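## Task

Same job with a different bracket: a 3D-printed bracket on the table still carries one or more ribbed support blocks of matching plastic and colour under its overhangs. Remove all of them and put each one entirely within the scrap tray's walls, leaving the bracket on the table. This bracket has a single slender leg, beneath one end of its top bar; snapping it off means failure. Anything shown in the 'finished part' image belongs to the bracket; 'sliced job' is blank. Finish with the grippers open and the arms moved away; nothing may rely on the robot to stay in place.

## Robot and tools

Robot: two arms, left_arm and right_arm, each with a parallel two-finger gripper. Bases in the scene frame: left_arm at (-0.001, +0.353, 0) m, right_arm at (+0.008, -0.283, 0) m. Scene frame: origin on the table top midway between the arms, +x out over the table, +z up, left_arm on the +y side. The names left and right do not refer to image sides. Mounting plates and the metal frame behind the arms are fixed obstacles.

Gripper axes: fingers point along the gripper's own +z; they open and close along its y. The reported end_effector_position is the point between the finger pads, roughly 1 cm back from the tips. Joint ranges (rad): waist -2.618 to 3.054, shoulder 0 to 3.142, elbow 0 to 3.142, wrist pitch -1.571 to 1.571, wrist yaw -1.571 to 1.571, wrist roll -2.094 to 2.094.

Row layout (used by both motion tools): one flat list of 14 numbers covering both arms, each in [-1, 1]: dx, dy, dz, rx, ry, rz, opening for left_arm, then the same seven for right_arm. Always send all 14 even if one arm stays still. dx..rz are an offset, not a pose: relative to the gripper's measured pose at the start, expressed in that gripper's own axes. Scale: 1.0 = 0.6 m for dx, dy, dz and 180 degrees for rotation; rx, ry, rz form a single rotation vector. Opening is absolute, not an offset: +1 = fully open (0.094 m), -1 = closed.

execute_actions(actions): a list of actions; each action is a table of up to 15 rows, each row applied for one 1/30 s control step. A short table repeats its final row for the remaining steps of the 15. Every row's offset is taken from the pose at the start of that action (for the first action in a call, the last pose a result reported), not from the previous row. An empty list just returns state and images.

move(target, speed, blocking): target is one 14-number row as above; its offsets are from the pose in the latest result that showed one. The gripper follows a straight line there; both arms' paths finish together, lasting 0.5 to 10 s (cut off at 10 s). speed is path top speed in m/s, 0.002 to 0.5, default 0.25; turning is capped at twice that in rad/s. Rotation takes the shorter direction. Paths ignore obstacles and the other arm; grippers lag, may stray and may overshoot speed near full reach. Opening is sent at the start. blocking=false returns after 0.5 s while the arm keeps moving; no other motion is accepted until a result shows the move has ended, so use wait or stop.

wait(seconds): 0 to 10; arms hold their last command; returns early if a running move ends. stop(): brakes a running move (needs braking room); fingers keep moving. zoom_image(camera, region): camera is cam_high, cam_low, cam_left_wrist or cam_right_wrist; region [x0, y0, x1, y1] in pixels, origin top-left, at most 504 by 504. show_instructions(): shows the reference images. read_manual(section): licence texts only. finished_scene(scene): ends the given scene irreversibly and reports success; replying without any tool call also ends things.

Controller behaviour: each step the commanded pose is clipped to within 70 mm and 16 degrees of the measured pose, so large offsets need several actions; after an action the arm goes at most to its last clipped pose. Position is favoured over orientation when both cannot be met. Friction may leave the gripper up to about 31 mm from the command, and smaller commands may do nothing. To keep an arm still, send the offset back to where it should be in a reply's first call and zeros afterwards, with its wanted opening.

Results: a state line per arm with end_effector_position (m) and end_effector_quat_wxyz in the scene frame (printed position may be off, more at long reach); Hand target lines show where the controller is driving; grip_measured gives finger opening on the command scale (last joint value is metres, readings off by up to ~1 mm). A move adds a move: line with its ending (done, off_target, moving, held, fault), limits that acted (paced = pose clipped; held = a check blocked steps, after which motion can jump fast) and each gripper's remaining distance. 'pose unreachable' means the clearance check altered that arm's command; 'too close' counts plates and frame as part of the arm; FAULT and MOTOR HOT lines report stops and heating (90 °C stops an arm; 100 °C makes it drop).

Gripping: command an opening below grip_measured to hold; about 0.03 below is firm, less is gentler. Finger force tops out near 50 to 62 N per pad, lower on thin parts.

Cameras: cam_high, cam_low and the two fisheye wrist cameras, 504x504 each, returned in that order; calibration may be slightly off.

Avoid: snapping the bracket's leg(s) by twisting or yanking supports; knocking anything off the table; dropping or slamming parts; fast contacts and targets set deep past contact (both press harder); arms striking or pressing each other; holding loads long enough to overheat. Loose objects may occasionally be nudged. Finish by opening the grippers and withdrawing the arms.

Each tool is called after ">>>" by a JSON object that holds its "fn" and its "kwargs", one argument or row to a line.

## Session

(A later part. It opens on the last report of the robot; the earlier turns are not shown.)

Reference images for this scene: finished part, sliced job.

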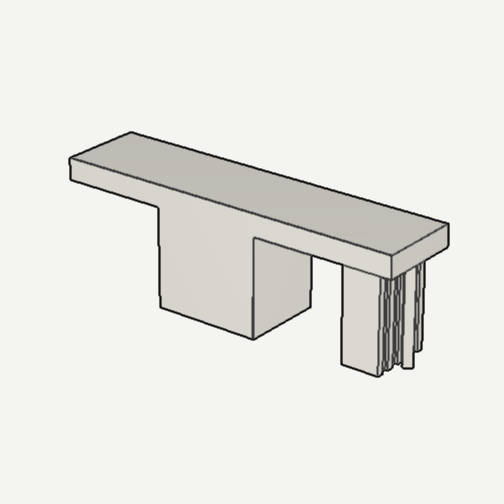

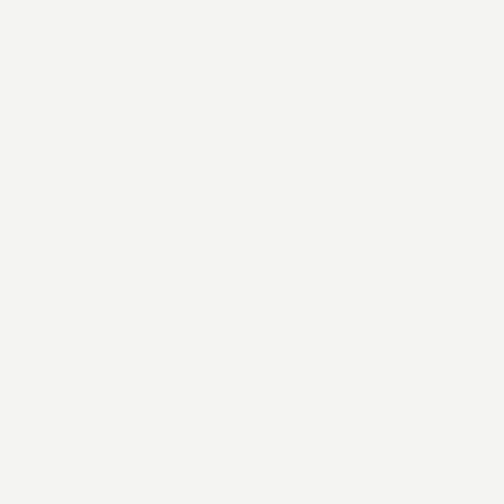

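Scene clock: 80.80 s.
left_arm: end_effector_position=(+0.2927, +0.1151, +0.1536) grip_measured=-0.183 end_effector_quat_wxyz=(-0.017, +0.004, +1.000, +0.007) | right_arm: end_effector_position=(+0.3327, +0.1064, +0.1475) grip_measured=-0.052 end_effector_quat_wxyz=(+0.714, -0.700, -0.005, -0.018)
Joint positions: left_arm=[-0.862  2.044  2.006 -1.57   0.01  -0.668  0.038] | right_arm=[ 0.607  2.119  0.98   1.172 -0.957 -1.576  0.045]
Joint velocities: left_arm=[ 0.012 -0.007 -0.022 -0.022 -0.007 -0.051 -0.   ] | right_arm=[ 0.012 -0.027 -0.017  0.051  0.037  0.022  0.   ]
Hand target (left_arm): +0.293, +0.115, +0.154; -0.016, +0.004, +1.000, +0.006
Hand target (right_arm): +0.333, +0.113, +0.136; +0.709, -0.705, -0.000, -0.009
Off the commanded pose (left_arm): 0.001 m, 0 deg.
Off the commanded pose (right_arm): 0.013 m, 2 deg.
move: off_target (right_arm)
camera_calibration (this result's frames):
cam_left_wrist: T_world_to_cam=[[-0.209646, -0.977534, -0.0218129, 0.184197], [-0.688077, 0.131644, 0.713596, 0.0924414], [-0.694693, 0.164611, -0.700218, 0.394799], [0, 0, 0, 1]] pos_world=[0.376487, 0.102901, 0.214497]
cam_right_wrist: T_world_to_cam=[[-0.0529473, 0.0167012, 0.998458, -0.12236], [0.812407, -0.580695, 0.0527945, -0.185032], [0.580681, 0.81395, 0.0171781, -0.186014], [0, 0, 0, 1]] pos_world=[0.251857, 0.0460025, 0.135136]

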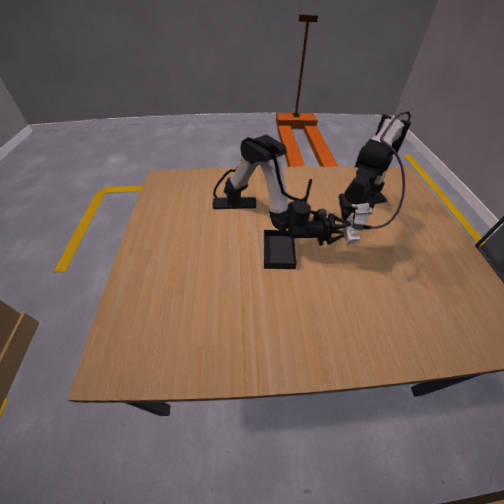

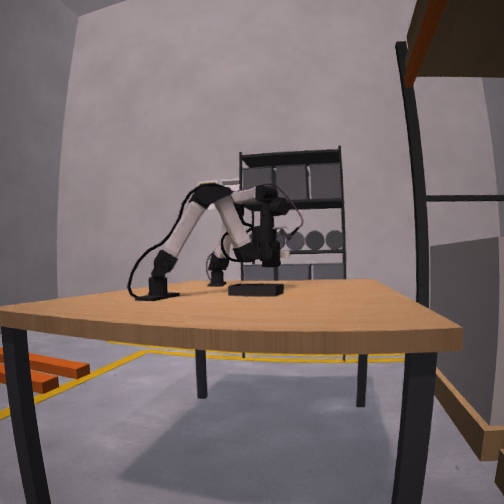

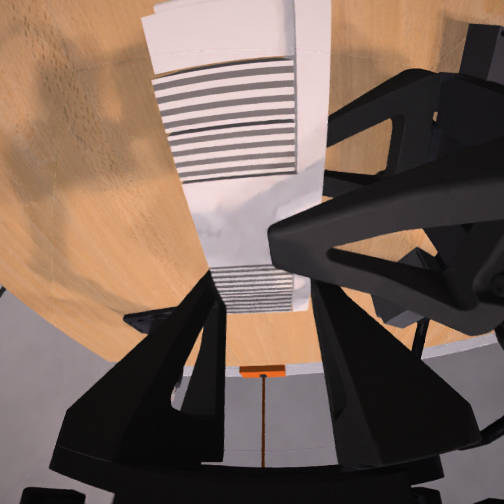

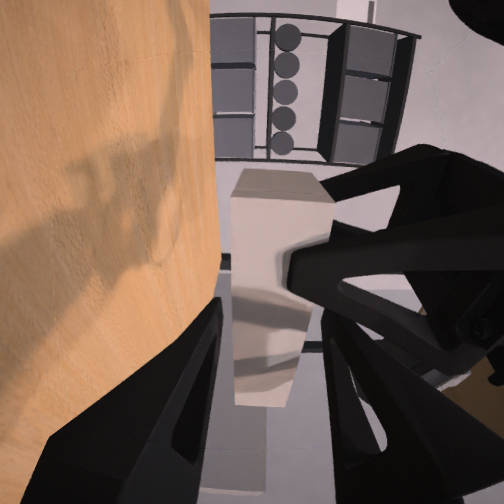

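>>> {"fn": "move", "kwargs": {
  "target": [0,0,0,0,0,0,-0.23,0.002,0.024,0.008,-0.006,0,0.006,-0.25],
  "speed": 0.02
}}

Scene clock: 84.00 s.
left_arm: end_effector_position=(+0.2927, +0.1151, +0.1536) grip_measured=-0.183 end_effector_quat_wxyz=(-0.017, +0.004, +1.000, +0.007) | right_arm: end_effector_position=(+0.3329, +0.1064, +0.1475) grip_measured=-0.249 end_effector_quat_wxyz=(+0.714, -0.700, -0.005, -0.019)
Joint positions: left_arm=[-0.862  2.044  2.006 -1.57   0.01  -0.668  0.038] | right_arm=[ 0.607  2.119  0.98   1.172 -0.956 -1.577  0.035]
Joint velocities: left_arm=[-0.017  0.017 -0.012 -0.037  0.037  0.007 -0.003] | right_arm=[-0.027 -0.012  0.007 -0.037  0.037  0.051  0.   ]
Hand target (left_arm): +0.293, +0.115, +0.154; -0.017, +0.004, +1.000, +0.007
Hand target (right_arm): +0.334, +0.111, +0.133; +0.707, -0.707, +0.002, -0.012
Off the commanded pose (left_arm): 0.000 m, 0 deg.
Off the commanded pose (right_arm): 0.015 m, 2 deg.
move: off_target (right_arm)
camera_calibration (this result's frames):
cam_left_wrist: T_world_to_cam=[[-0.209646, -0.977534, -0.0218129, 0.184197], [-0.688077, 0.131644, 0.713596, 0.0924414], [-0.694693, 0.164611, -0.700218, 0.394799], [0, 0, 0, 1]] pos_world=[0.376487, 0.102901, 0.214497]
cam_right_wrist: T_world_to_cam=[[-0.0532869, 0.0167371, 0.998439, -0.122243], [0.811719, -0.581631, 0.0530717, -0.184906], [0.581612, 0.81328, 0.0174075, -0.186397], [0, 0, 0, 1]] pos_world=[0.251989, 0.0460921, 0.135111]

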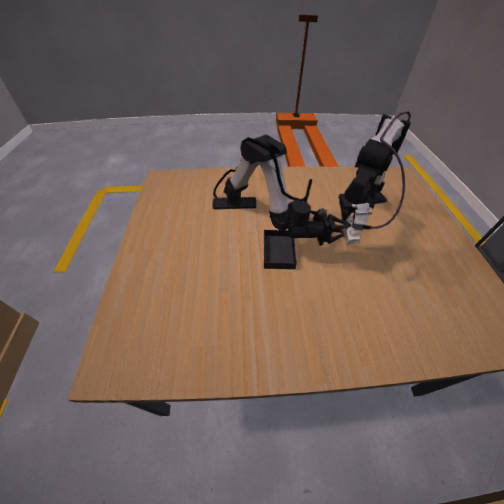

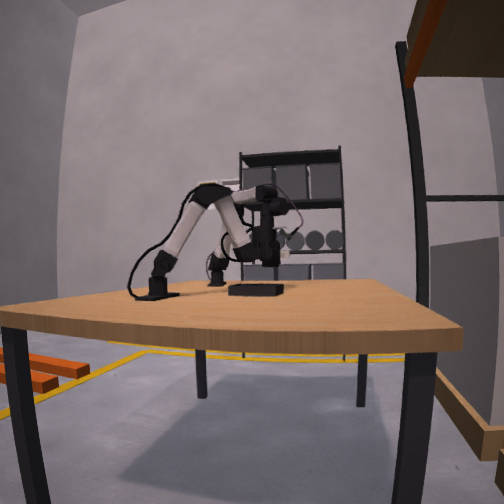

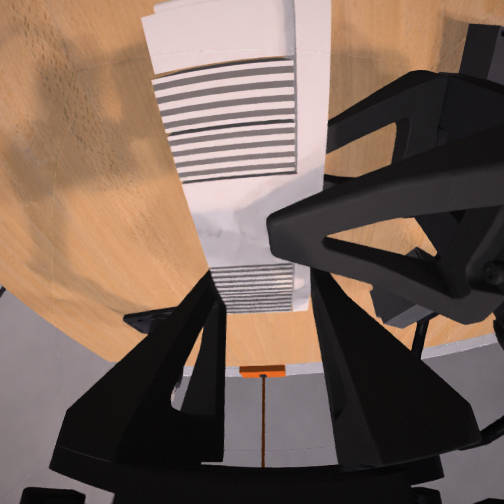

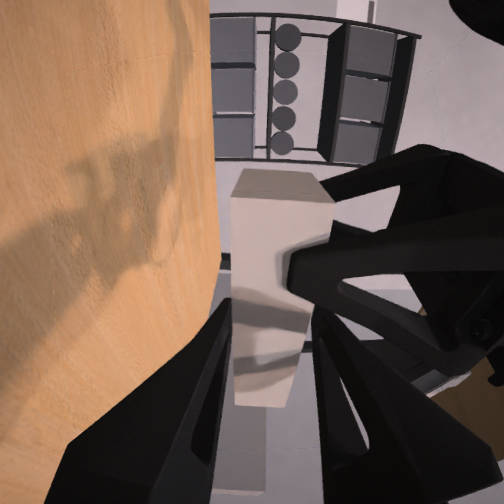

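Close with the downward bias; closing will pull the arm down.

>>> {"fn": "move", "kwargs": {
  "target": [0,0,0,0,0,0,-0.2,0,0.022,0.008,0,0,0,-0.6],
  "speed": 0.03
}}

Scene clock: 86.73 s.
left_arm: end_effector_position=(+0.2927, +0.1151, +0.1536) grip_measured=-0.183 end_effector_quat_wxyz=(-0.018, +0.004, +1.000, +0.007) | right_arm: end_effector_position=(+0.3334, +0.1065, +0.1464) grip_measured=-0.437 end_effector_quat_wxyz=(+0.717, -0.696, -0.009, -0.024)
Joint positions: left_arm=[-0.862  2.044  2.006 -1.57   0.01  -0.668  0.038] | right_arm=[ 0.607  2.133  0.98   1.204 -0.954 -1.575  0.026]
Joint velocities: left_arm=[-0.012 -0.012 -0.007  0.007 -0.037 -0.007 -0.   ] | right_arm=[ 0.007 -0.017 -0.002  0.022  0.022 -0.022  0.   ]
Hand target (left_arm): +0.293, +0.115, +0.154; -0.017, +0.004, +1.000, +0.007
Hand target (right_arm): +0.333, +0.111, +0.134; +0.714, -0.700, -0.005, -0.019
Off the commanded pose (left_arm): 0.000 m, 0 deg.
Off the commanded pose (right_arm): 0.013 m, 1 deg.
move: off_target (right_arm)
camera_calibration (this result's frames):
cam_left_wrist: T_world_to_cam=[[-0.209637, -0.977543, -0.0214723, 0.184085], [-0.687909, 0.131847, 0.713721, 0.0923276], [-0.694862, 0.164393, -0.700101, 0.394836], [0, 0, 0, 1]] pos_world=[0.37646, 0.102869, 0.214481]
cam_right_wrist: T_world_to_cam=[[-0.0658179, 0.0069188, 0.997808, -0.115791], [0.809941, -0.583688, 0.0574731, -0.185031], [0.582806, 0.811949, 0.0328133, -0.189296], [0, 0, 0, 1]] pos_world=[0.252566, 0.0464991, 0.132383]

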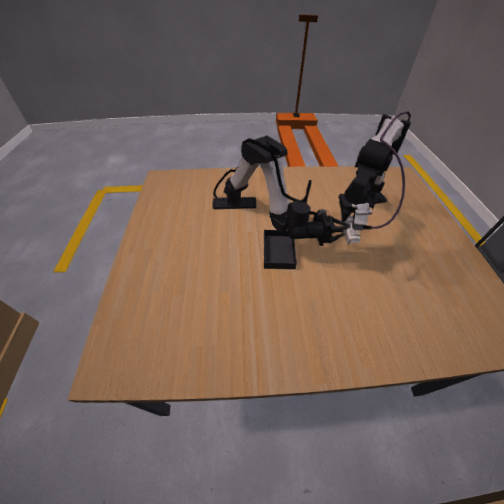

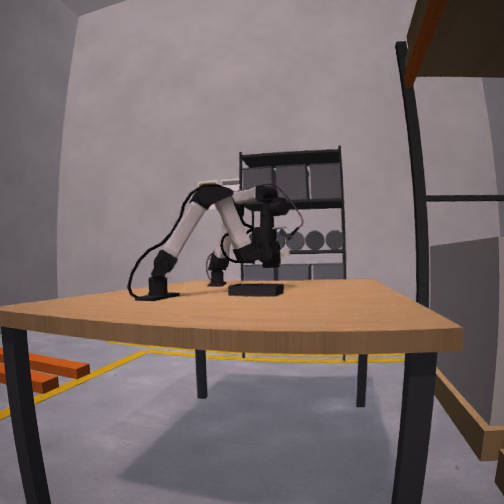

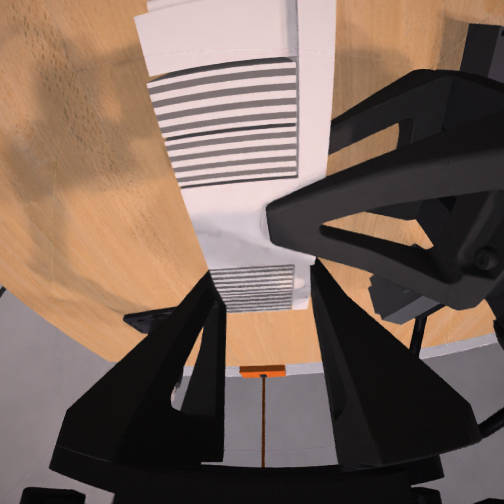

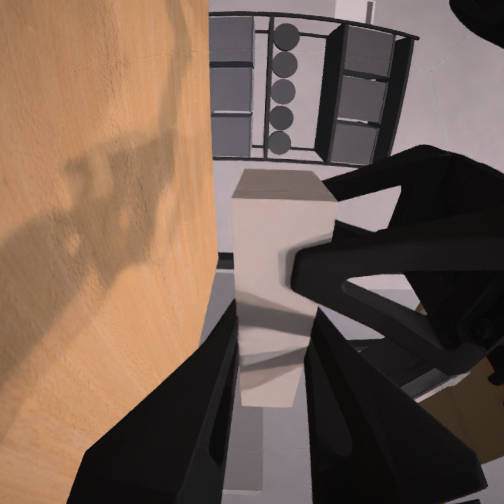

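>>> {"fn": "move", "kwargs": {
  "target": [0,0,0,0,0,0,-0.08,0,0,0,0,0,0,-0.6]
}}

>>> {"fn": "move", "kwargs": {
  "target": [0.03,0,0,0,0,0,-0.08,0,0.09,0,0,0,0,-0.6],
  "speed": 0.08
}}

>>> {"fn": "move", "kwargs": {
  "target": [0,0.05,0,0,0,0,-0.08,-0.02,-0.03,-0.23,-0.01,0,0.015,-0.6],
  "speed": 0.15
}}

>>> {"fn": "move", "kwargs": {
  "target": [-0.12,-0.08,-0.17,0.5,0,0,0,0,-0.23,0,0,0,0,-0.6],
  "speed": 0.3
}}

Scene clock: 93.50 s.
left_arm: end_effector_position=(+0.2927, +0.1151, +0.1536) grip_measured=-0.082 end_effector_quat_wxyz=(-0.018, +0.004, +1.000, +0.007) | right_arm: end_effector_position=(+0.3335, +0.1065, +0.1463) grip_measured=-0.437 end_effector_quat_wxyz=(+0.717, -0.696, -0.009, -0.024)
Joint positions: left_arm=[-0.862  2.044  2.006 -1.57   0.01  -0.668  0.043] | right_arm=[ 0.607  2.134  0.98   1.206 -0.953 -1.574  0.026]
Joint velocities: left_arm=[-0.017 -0.007  0.002 -0.022 -0.037 -0.037  0.   ] | right_arm=[-0.007  0.022  0.002 -0.051 -0.037 -0.051 -0.   ]
Hand target (left_arm): +0.293, +0.115, +0.154; -0.018, +0.004, +1.000, +0.007
Hand target (right_arm): +0.333, +0.107, +0.146; +0.717, -0.696, -0.009, -0.024
Off the commanded pose (left_arm): 0.000 m, 0 deg.
Off the commanded pose (right_arm): 0.000 m, 0 deg.
move: done
camera_calibration (this result's frames):
cam_left_wrist: T_world_to_cam=[[-0.209637, -0.977543, -0.0214723, 0.184085], [-0.687909, 0.131847, 0.713721, 0.0923276], [-0.694862, 0.164393, -0.700101, 0.394836], [0, 0, 0, 1]] pos_world=[0.37646, 0.102869, 0.214481]
cam_right_wrist: T_world_to_cam=[[-0.0660542, 0.00649176, 0.997795, -0.11557], [0.809712, -0.584013, 0.0574027, -0.184963], [0.583098, 0.811718, 0.0333201, -0.189487], [0, 0, 0, 1]] pos_world=[0.252622, 0.0465401, 0.132247]

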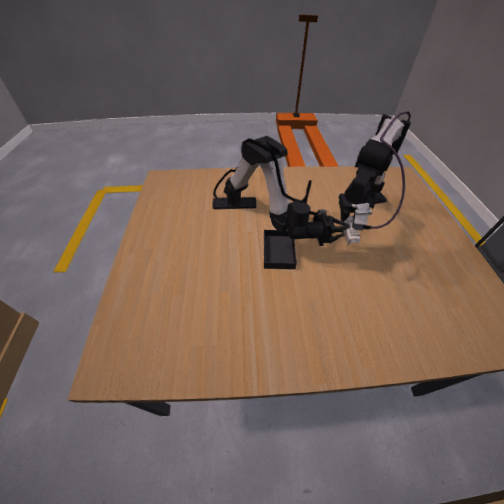

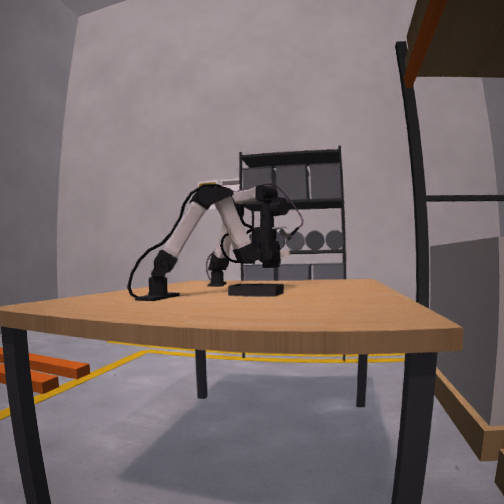

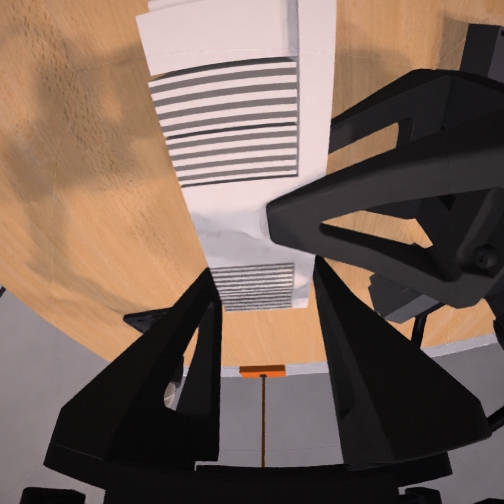

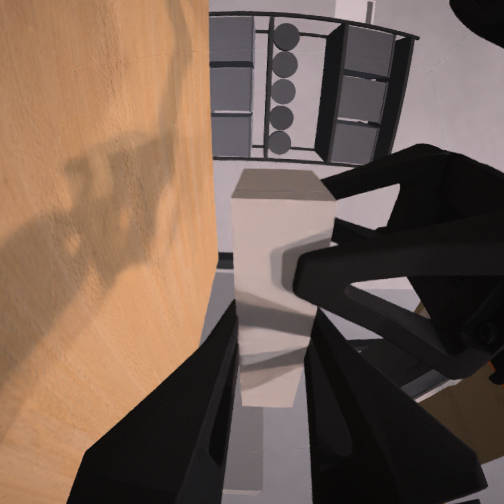

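Scene clock: 94.70 s.
left_arm: end_effector_position=(+0.2768, +0.1164, +0.1510) grip_measured=-0.082 end_effector_quat_wxyz=(-0.024, +0.004, +1.000, +0.013) | right_arm: end_effector_position=(+0.3334, +0.1065, +0.0944) grip_measured=-0.437 end_effector_quat_wxyz=(+0.715, -0.699, -0.005, -0.020)
Joint positions: left_arm=[-0.887  2.     1.932 -1.556  0.01  -0.693  0.043] | right_arm=[ 0.607  2.301  0.98   1.359 -0.953 -1.574  0.026]
Joint velocities: left_arm=[-0.022  0.007  0.002  0.022  0.022 -0.095  0.   ] | right_arm=[ 0.007 -0.017 -0.012 -0.022 -0.051 -0.022 -0.   ]
Hand target (left_arm): +0.275, +0.115, +0.154; -0.018, +0.004, +1.000, +0.008
Hand target (right_arm): +0.334, +0.108, +0.092; +0.717, -0.696, -0.009, -0.024
Off the commanded pose (left_arm): 0.004 m, 1 deg.
Off the commanded pose (right_arm): 0.004 m, 1 deg.
move: done
camera_calibration (this result's frames):
cam_left_wrist: T_world_to_cam=[[-0.209993, -0.977229, -0.030455, 0.183381], [-0.678744, 0.123291, 0.723952, 0.0800375], [-0.703712, 0.172696, -0.689178, 0.381638], [0, 0, 0, 1]] pos_world=[0.361397, 0.10343, 0.210658]
cam_right_wrist: T_world_to_cam=[[-0.0547054, 0.0141789, 0.998402, -0.0684498], [0.810338, -0.583589, 0.0526887, -0.181768], [0.583404, 0.811925, 0.0204358, -0.186599], [0, 0, 0, 1]] pos_world=[0.252411, 0.046397, 0.0817308]

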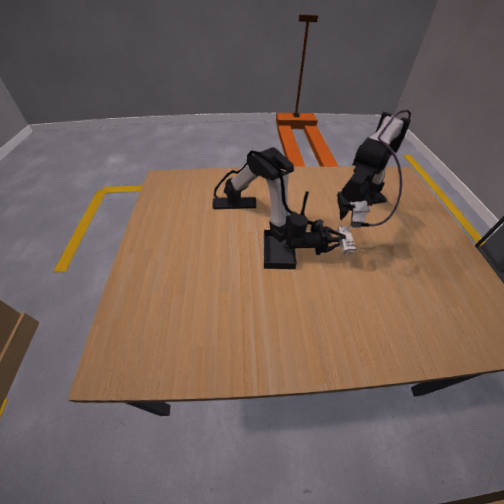

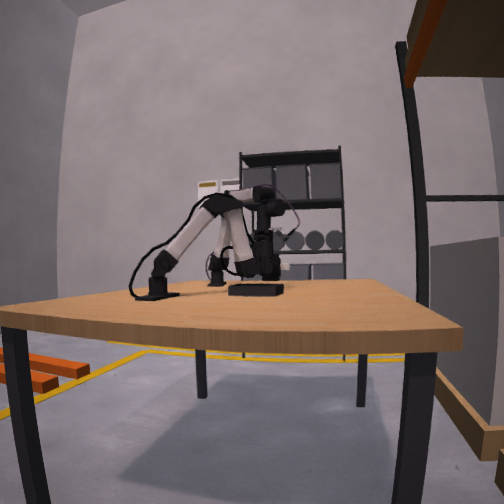

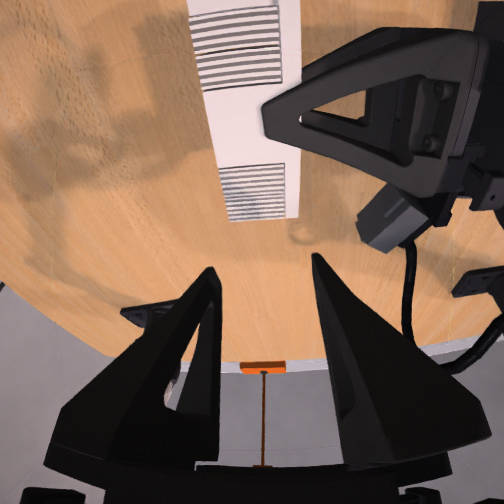

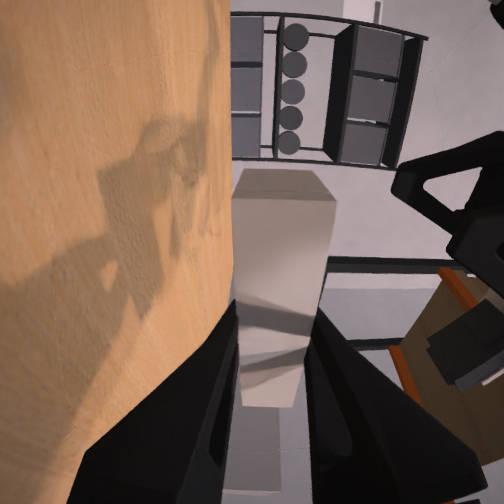

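Scene clock: 96.17 s.
left_arm: end_effector_position=(+0.2762, +0.1436, +0.1488) grip_measured=-0.082 end_effector_quat_wxyz=(-0.032, +0.004, +0.999, +0.017) | right_arm: end_effector_position=(+0.3243, -0.0287, +0.1087) grip_measured=-0.437 end_effector_quat_wxyz=(+0.705, -0.710, +0.013, -0.006)
Joint positions: left_arm=[-0.828  1.941  1.837 -1.539  0.01  -0.634  0.043] | right_arm=[ 0.272  2.083  0.678  1.38  -1.285 -1.585  0.026]
Joint velocities: left_arm=[ 0.022  0.002  0.002 -0.007 -0.007 -0.022 -0.001] | right_arm=[-0.002 -0.002  0.002  0.037 -0.022  0.051  0.001]
Hand target (left_arm): +0.277, +0.146, +0.152; -0.024, +0.004, +1.000, +0.013
Hand target (right_arm): +0.319, -0.031, +0.110; +0.704, -0.710, +0.012, -0.003
Off the commanded pose (left_arm): 0.004 m, 1 deg.
Off the commanded pose (right_arm): 0.007 m, 0 deg.
move: done
camera_calibration (this result's frames):
cam_left_wrist: T_world_to_cam=[[-0.210013, -0.977082, -0.0347123, 0.210428], [-0.667482, 0.117345, 0.735321, 0.0738696], [-0.714396, 0.177597, -0.676829, 0.37545], [0, 0, 0, 1]] pos_world=[0.36172, 0.130258, 0.207102]
cam_right_wrist: T_world_to_cam=[[-0.00833454, 0.0428821, 0.999045, -0.0956262], [0.809666, -0.586022, 0.0319085, -0.251649], [0.586831, 0.809159, -0.029836, -0.0676024], [0, 0, 0, 1]] pos_world=[0.242626, -0.08867, 0.101548]

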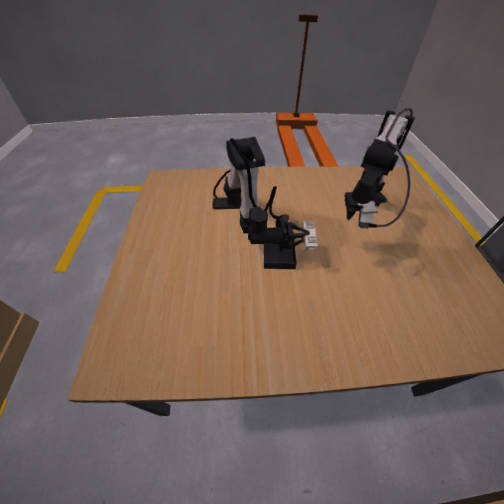

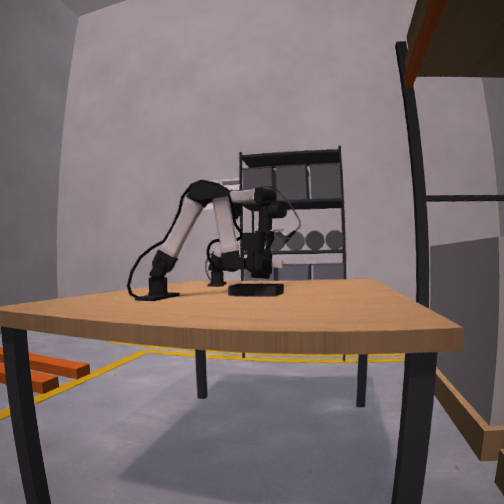

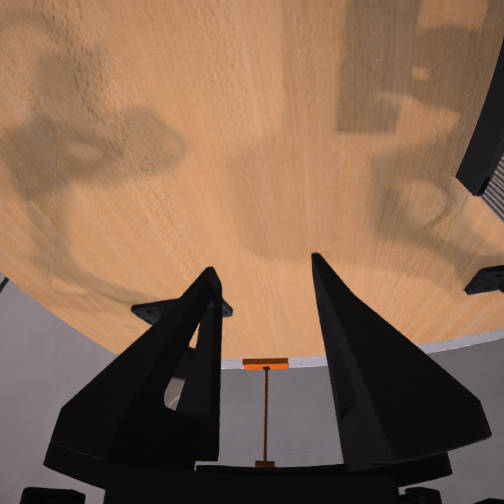

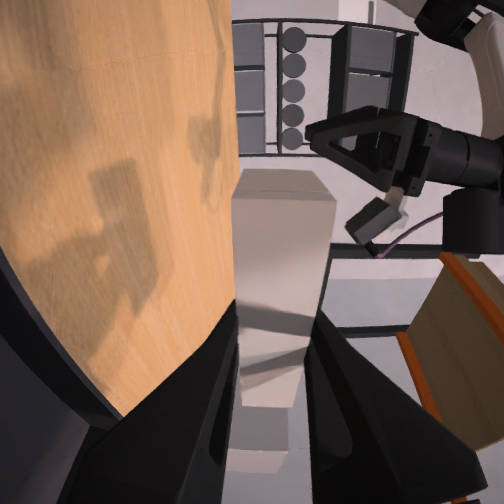

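Scene clock: 100.40 s.
left_arm: end_effector_position=(+0.3559, +0.0931, +0.2450) grip_measured=-0.002 end_effector_quat_wxyz=(-0.025, -0.016, +0.719, -0.695) | right_arm: end_effector_position=(+0.3292, -0.0274, +0.2322) grip_measured=-0.437 end_effector_quat_wxyz=(+0.701, -0.712, +0.028, +0.010)
Joint positions: left_arm=[-0.427  1.763  1.068  0.548  1.341 -1.485  0.047] | right_arm=[ 0.272  1.656  0.841  0.755 -1.285 -1.575  0.026]
Joint velocities: left_arm=[-0.007  0.002  0.002  0.095 -0.007 -0.037 -0.   ] | right_arm=[ 0.002 -0.012  0.007 -0.11   0.081 -0.037  0.001]
Hand target (left_arm): +0.355, +0.093, +0.245; -0.020, -0.018, +0.718, -0.696
Hand target (right_arm): +0.330, -0.027, +0.247; +0.705, -0.709, +0.013, -0.005
Off the commanded pose (left_arm): 0.002 m, 0 deg.
Off the commanded pose (right_arm): 0.015 m, 2 deg.
move: off_target (right_arm)
camera_calibration (this result's frames):
cam_left_wrist: T_world_to_cam=[[-0.143738, -0.0457254, 0.988559, -0.179804], [-0.710611, 0.7, -0.0709455, 0.220921], [-0.688747, -0.712678, -0.133109, 0.446954], [0, 0, 0, 1]] pos_world=[0.438982, 0.155668, 0.252914]
cam_right_wrist: T_world_to_cam=[[0.0343432, 0.0512091, 0.998097, -0.232604], [0.810546, -0.585671, 0.00215905, -0.252144], [0.584668, 0.808929, -0.0616212, -0.0597635], [0, 0, 0, 1]] pos_world=[0.247304, -0.0874175, 0.229023]

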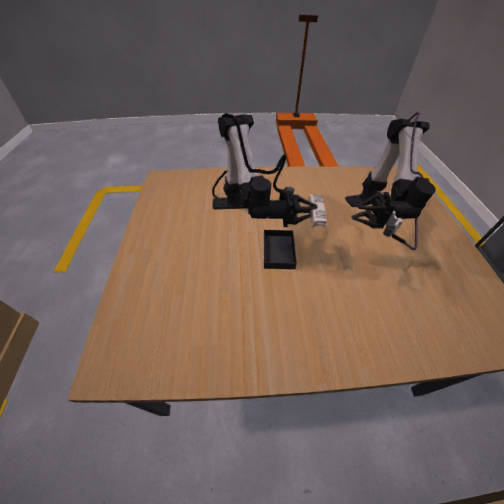

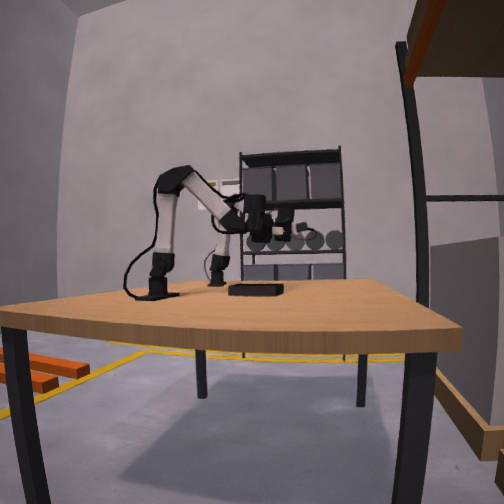

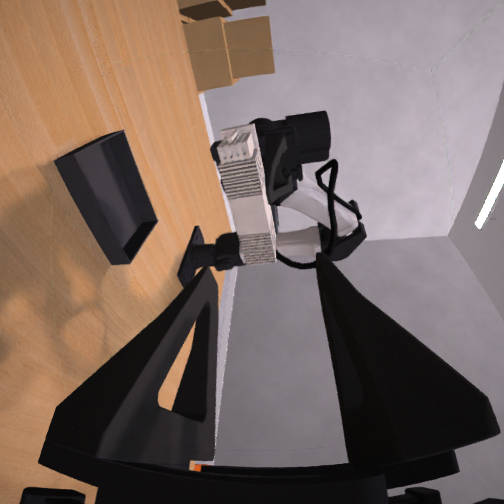

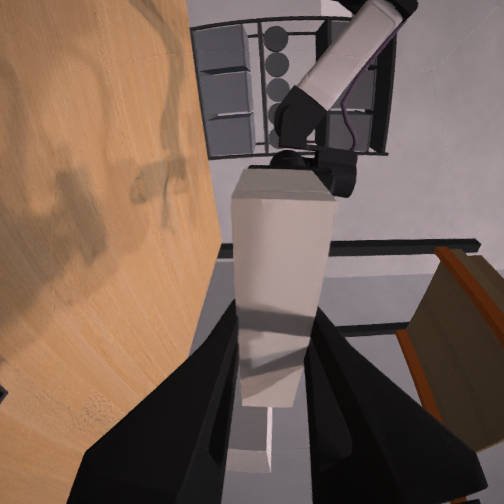

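>>> {"fn": "move", "kwargs": {
  "target": [0,0.03,0.105,0.01,0,0,0,0,0,0,0,0,0,-0.6],
  "speed": 0.1
}}

>>> {"fn": "zoom_image", "kwargs": {
  "camera": "cam_high",
  "region": [290,180,370,240]
}}

Scene clock: 105.57 s.
left_arm: end_effector_position=(+0.3514, +0.0323, +0.2242) grip_measured=-0.002 end_effector_quat_wxyz=(-0.030, -0.015, +0.711, -0.702) | right_arm: end_effector_position=(+0.3292, -0.0274, +0.2322) grip_measured=-0.437 end_effector_quat_wxyz=(+0.701, -0.712, +0.028, +0.010)
Joint positions: left_arm=[-0.582  1.88   1.067  0.782  1.195 -1.606  0.047] | right_arm=[ 0.272  1.656  0.841  0.755 -1.285 -1.575  0.026]
Joint velocities: left_arm=[-0.012  0.002 -0.002 -0.007 -0.037 -0.066  0.   ] | right_arm=[-0.002  0.002  0.007 -0.037 -0.022 -0.051  0.001]
Hand target (left_arm): +0.354, +0.031, +0.224; -0.024, -0.016, +0.709, -0.704
Hand target (right_arm): +0.329, -0.027, +0.232; +0.701, -0.712, +0.028, +0.010
Off the commanded pose (left_arm): 0.003 m, 1 deg.
Off the commanded pose (right_arm): 0.000 m, 0 deg.
move: done
camera_calibration (this result's frames):
cam_left_wrist: T_world_to_cam=[[-0.138505, -0.0225561, 0.990105, -0.165679], [-0.705753, 0.703615, -0.082698, 0.259587], [-0.694787, -0.710223, -0.113373, 0.39537], [0, 0, 0, 1]] pos_world=[0.434955, 0.0944141, 0.230331]
cam_right_wrist: T_world_to_cam=[[0.0343432, 0.0512091, 0.998097, -0.232604], [0.810546, -0.585671, 0.00215905, -0.252144], [0.584668, 0.808929, -0.0616212, -0.0597635], [0, 0, 0, 1]] pos_world=[0.247304, -0.0874175, 0.229023]

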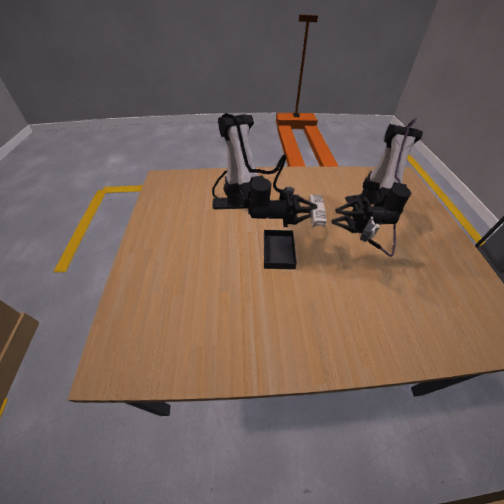

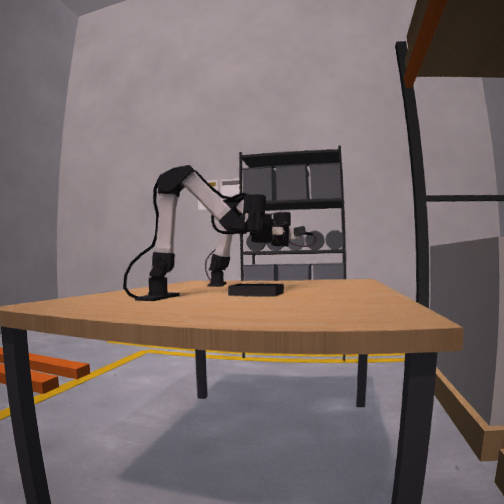

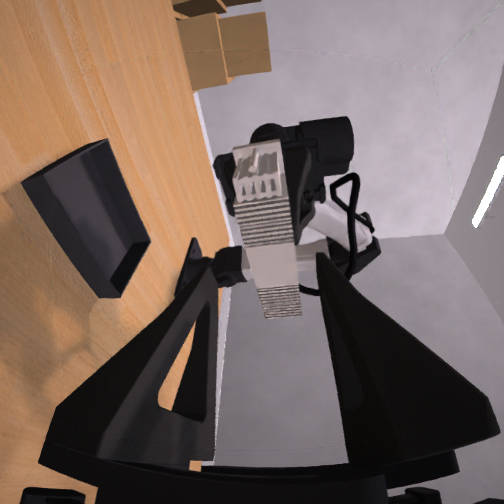

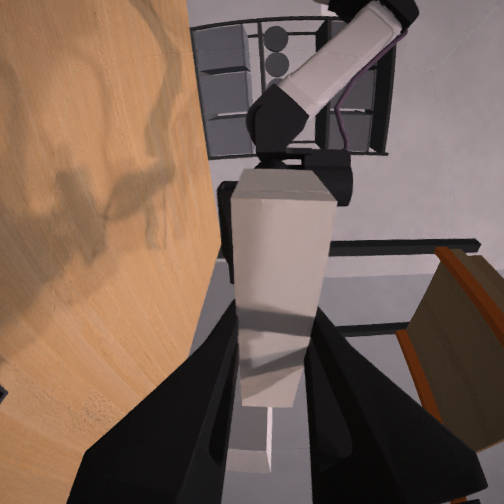

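Region (290, 180, 370, 240) of cam_high's 504x504 image, scaled by 6.300, with more detail than that image has; it fills the top 378 rows of this view, and the rest is white.

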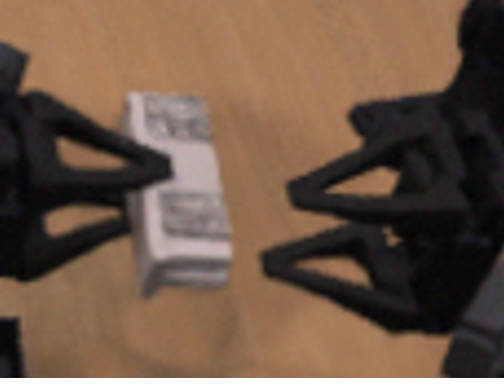

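>>> {"fn": "move", "kwargs": {
  "target": [-0.01,0,0.075,0,0,0,0,0,0,0,0,0,0,-0.6],
  "speed": 0.05
}}

>>> {"fn": "zoom_image", "kwargs": {
  "camera": "cam_high",
  "region": [290,180,370,240]
}}

Scene clock: 111.13 s.
left_arm: end_effector_position=(+0.3520, -0.0090, +0.2209) grip_measured=-0.002 end_effector_quat_wxyz=(-0.035, -0.013, +0.712, -0.701) | right_arm: end_effector_position=(+0.3292, -0.0274, +0.2322) grip_measured=-0.437 end_effector_quat_wxyz=(+0.701, -0.712, +0.028, +0.010)
Joint positions: left_arm=[-0.674  1.949  1.155  0.76   1.113 -1.608  0.047] | right_arm=[ 0.272  1.656  0.841  0.755 -1.285 -1.575  0.026]
Joint velocities: left_arm=[-0.027 -0.007 -0.007 -0.007 -0.066 -0.066 -0.001] | right_arm=[-0.002  0.007  0.022  0.037  0.037  0.037 -0.   ]
Hand target (left_arm): +0.356, -0.013, +0.223; -0.030, -0.015, +0.711, -0.702
Hand target (right_arm): +0.329, -0.027, +0.232; +0.701, -0.712, +0.028, +0.010
Off the commanded pose (left_arm): 0.006 m, 1 deg.
Off the commanded pose (right_arm): 0.000 m, 0 deg.
move: done
camera_calibration (this result's frames):
cam_left_wrist: T_world_to_cam=[[-0.135284, -0.0251276, 0.990488, -0.164509], [-0.699272, 0.710645, -0.0774808, 0.285409], [-0.701938, -0.703102, -0.11371, 0.368723], [0, 0, 0, 1]] pos_world=[0.436144, 0.0522918, 0.226986]
cam_right_wrist: T_world_to_cam=[[0.0343432, 0.0512091, 0.998097, -0.232604], [0.810546, -0.585671, 0.00215905, -0.252144], [0.584668, 0.808929, -0.0616212, -0.0597635], [0, 0, 0, 1]] pos_world=[0.247304, -0.0874175, 0.229023]

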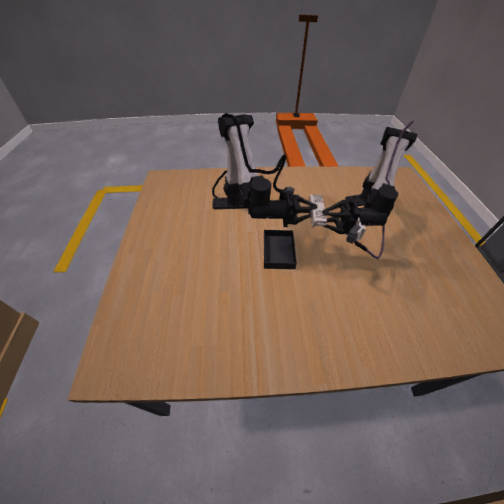

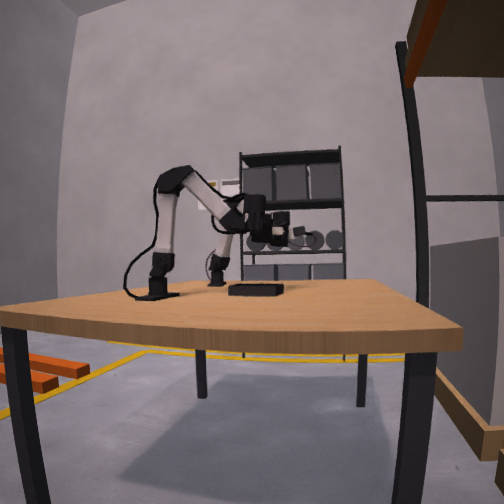

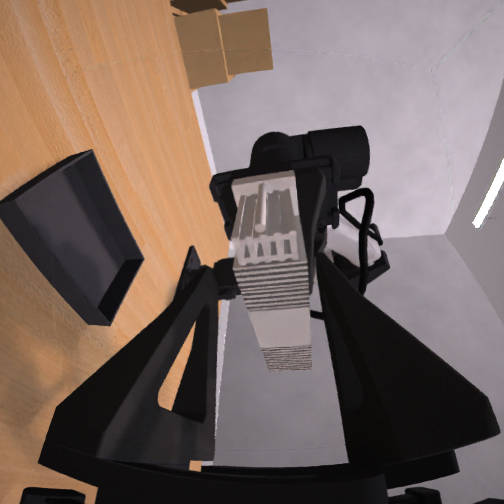

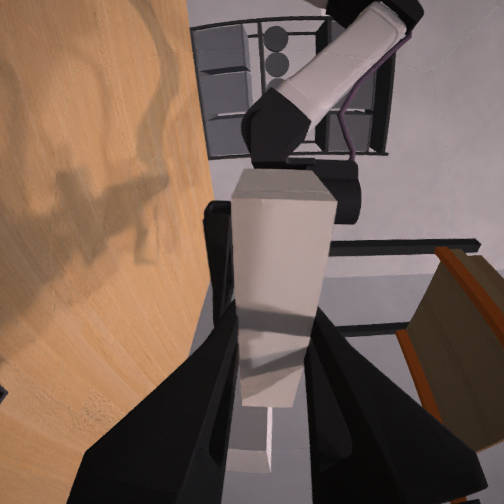

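Region (290, 180, 370, 240) of cam_high's 504x504 image, scaled by 6.300, with more detail than that image has; it fills the top 378 rows of this view, and the rest is white.

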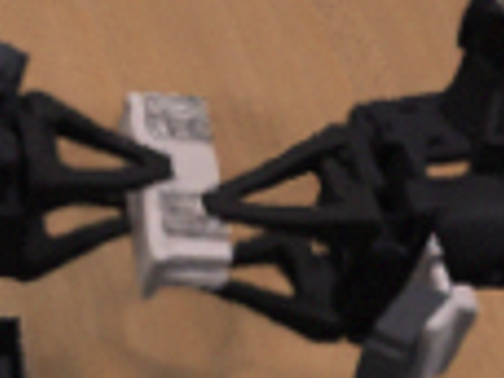

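>>> {"fn": "move", "kwargs": {
  "target": [-0.008,-0.012,0.018,0,0,0,-0.15,0,0,0,0,0,0,-0.6],
  "speed": 0.03
}}

>>> {"fn": "zoom_image", "kwargs": {
  "camera": "cam_high",
  "region": [290,180,370,240]
}}

Scene clock: 114.60 s.
left_arm: end_effector_position=(+0.3528, -0.0155, +0.2298) grip_measured=-0.148 end_effector_quat_wxyz=(-0.035, -0.009, +0.711, -0.702) | right_arm: end_effector_position=(+0.3292, -0.0274, +0.2322) grip_measured=-0.437 end_effector_quat_wxyz=(+0.701, -0.712, +0.028, +0.010)
Joint positions: left_arm=[-0.686  1.949  1.191  0.73   1.107 -1.608  0.04 ] | right_arm=[ 0.272  1.656  0.841  0.755 -1.285 -1.575  0.026]
Joint velocities: left_arm=[-0.017  0.012 -0.017  0.022 -0.007 -0.037 -0.   ] | right_arm=[ 0.012  0.012 -0.007  0.007  0.051  0.022 -0.   ]
Hand target (left_arm): +0.357, -0.020, +0.227; -0.035, -0.013, +0.712, -0.701
Hand target (right_arm): +0.329, -0.027, +0.232; +0.701, -0.712, +0.028, +0.010
Off the commanded pose (left_arm): 0.007 m, 1 deg.
Off the commanded pose (right_arm): 0.000 m, 0 deg.
move: done
camera_calibration (this result's frames):
cam_left_wrist: T_world_to_cam=[[-0.14116, -0.0213881, 0.989756, -0.171064], [-0.694453, 0.714665, -0.0836003, 0.291047], [-0.705555, -0.69914, -0.115735, 0.367576], [0, 0, 0, 1]] pos_world=[0.437316, 0.0453272, 0.236185]
cam_right_wrist: T_world_to_cam=[[0.0343432, 0.0512091, 0.998097, -0.232604], [0.810546, -0.585671, 0.00215905, -0.252144], [0.584668, 0.808929, -0.0616212, -0.0597635], [0, 0, 0, 1]] pos_world=[0.247304, -0.0874175, 0.229023]

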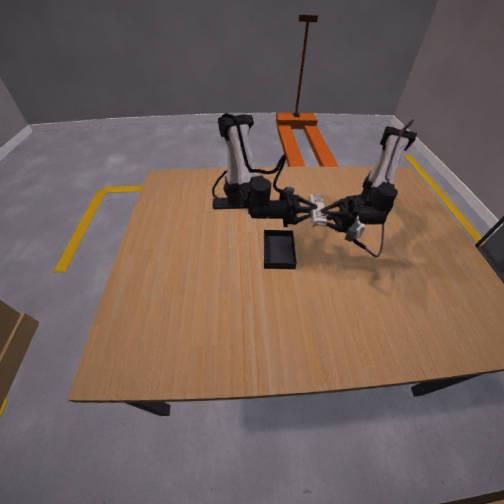

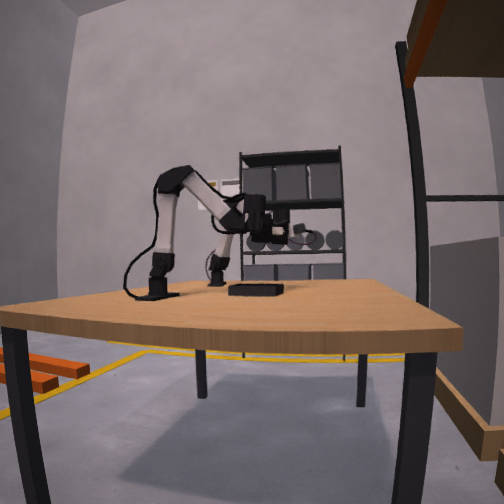

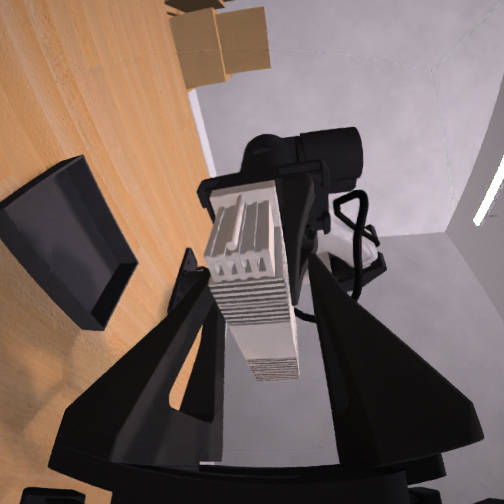

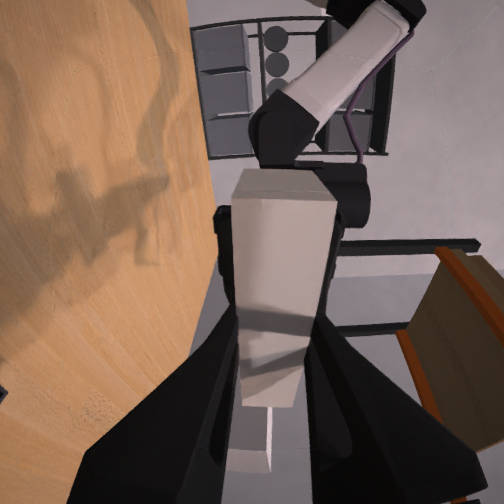

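Region (290, 180, 370, 240) of cam_high's 504x504 image, scaled by 6.300, with more detail than that image has; it fills the top 378 rows of this view, and the rest is white.

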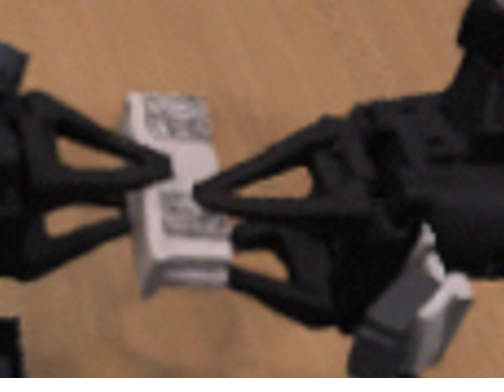

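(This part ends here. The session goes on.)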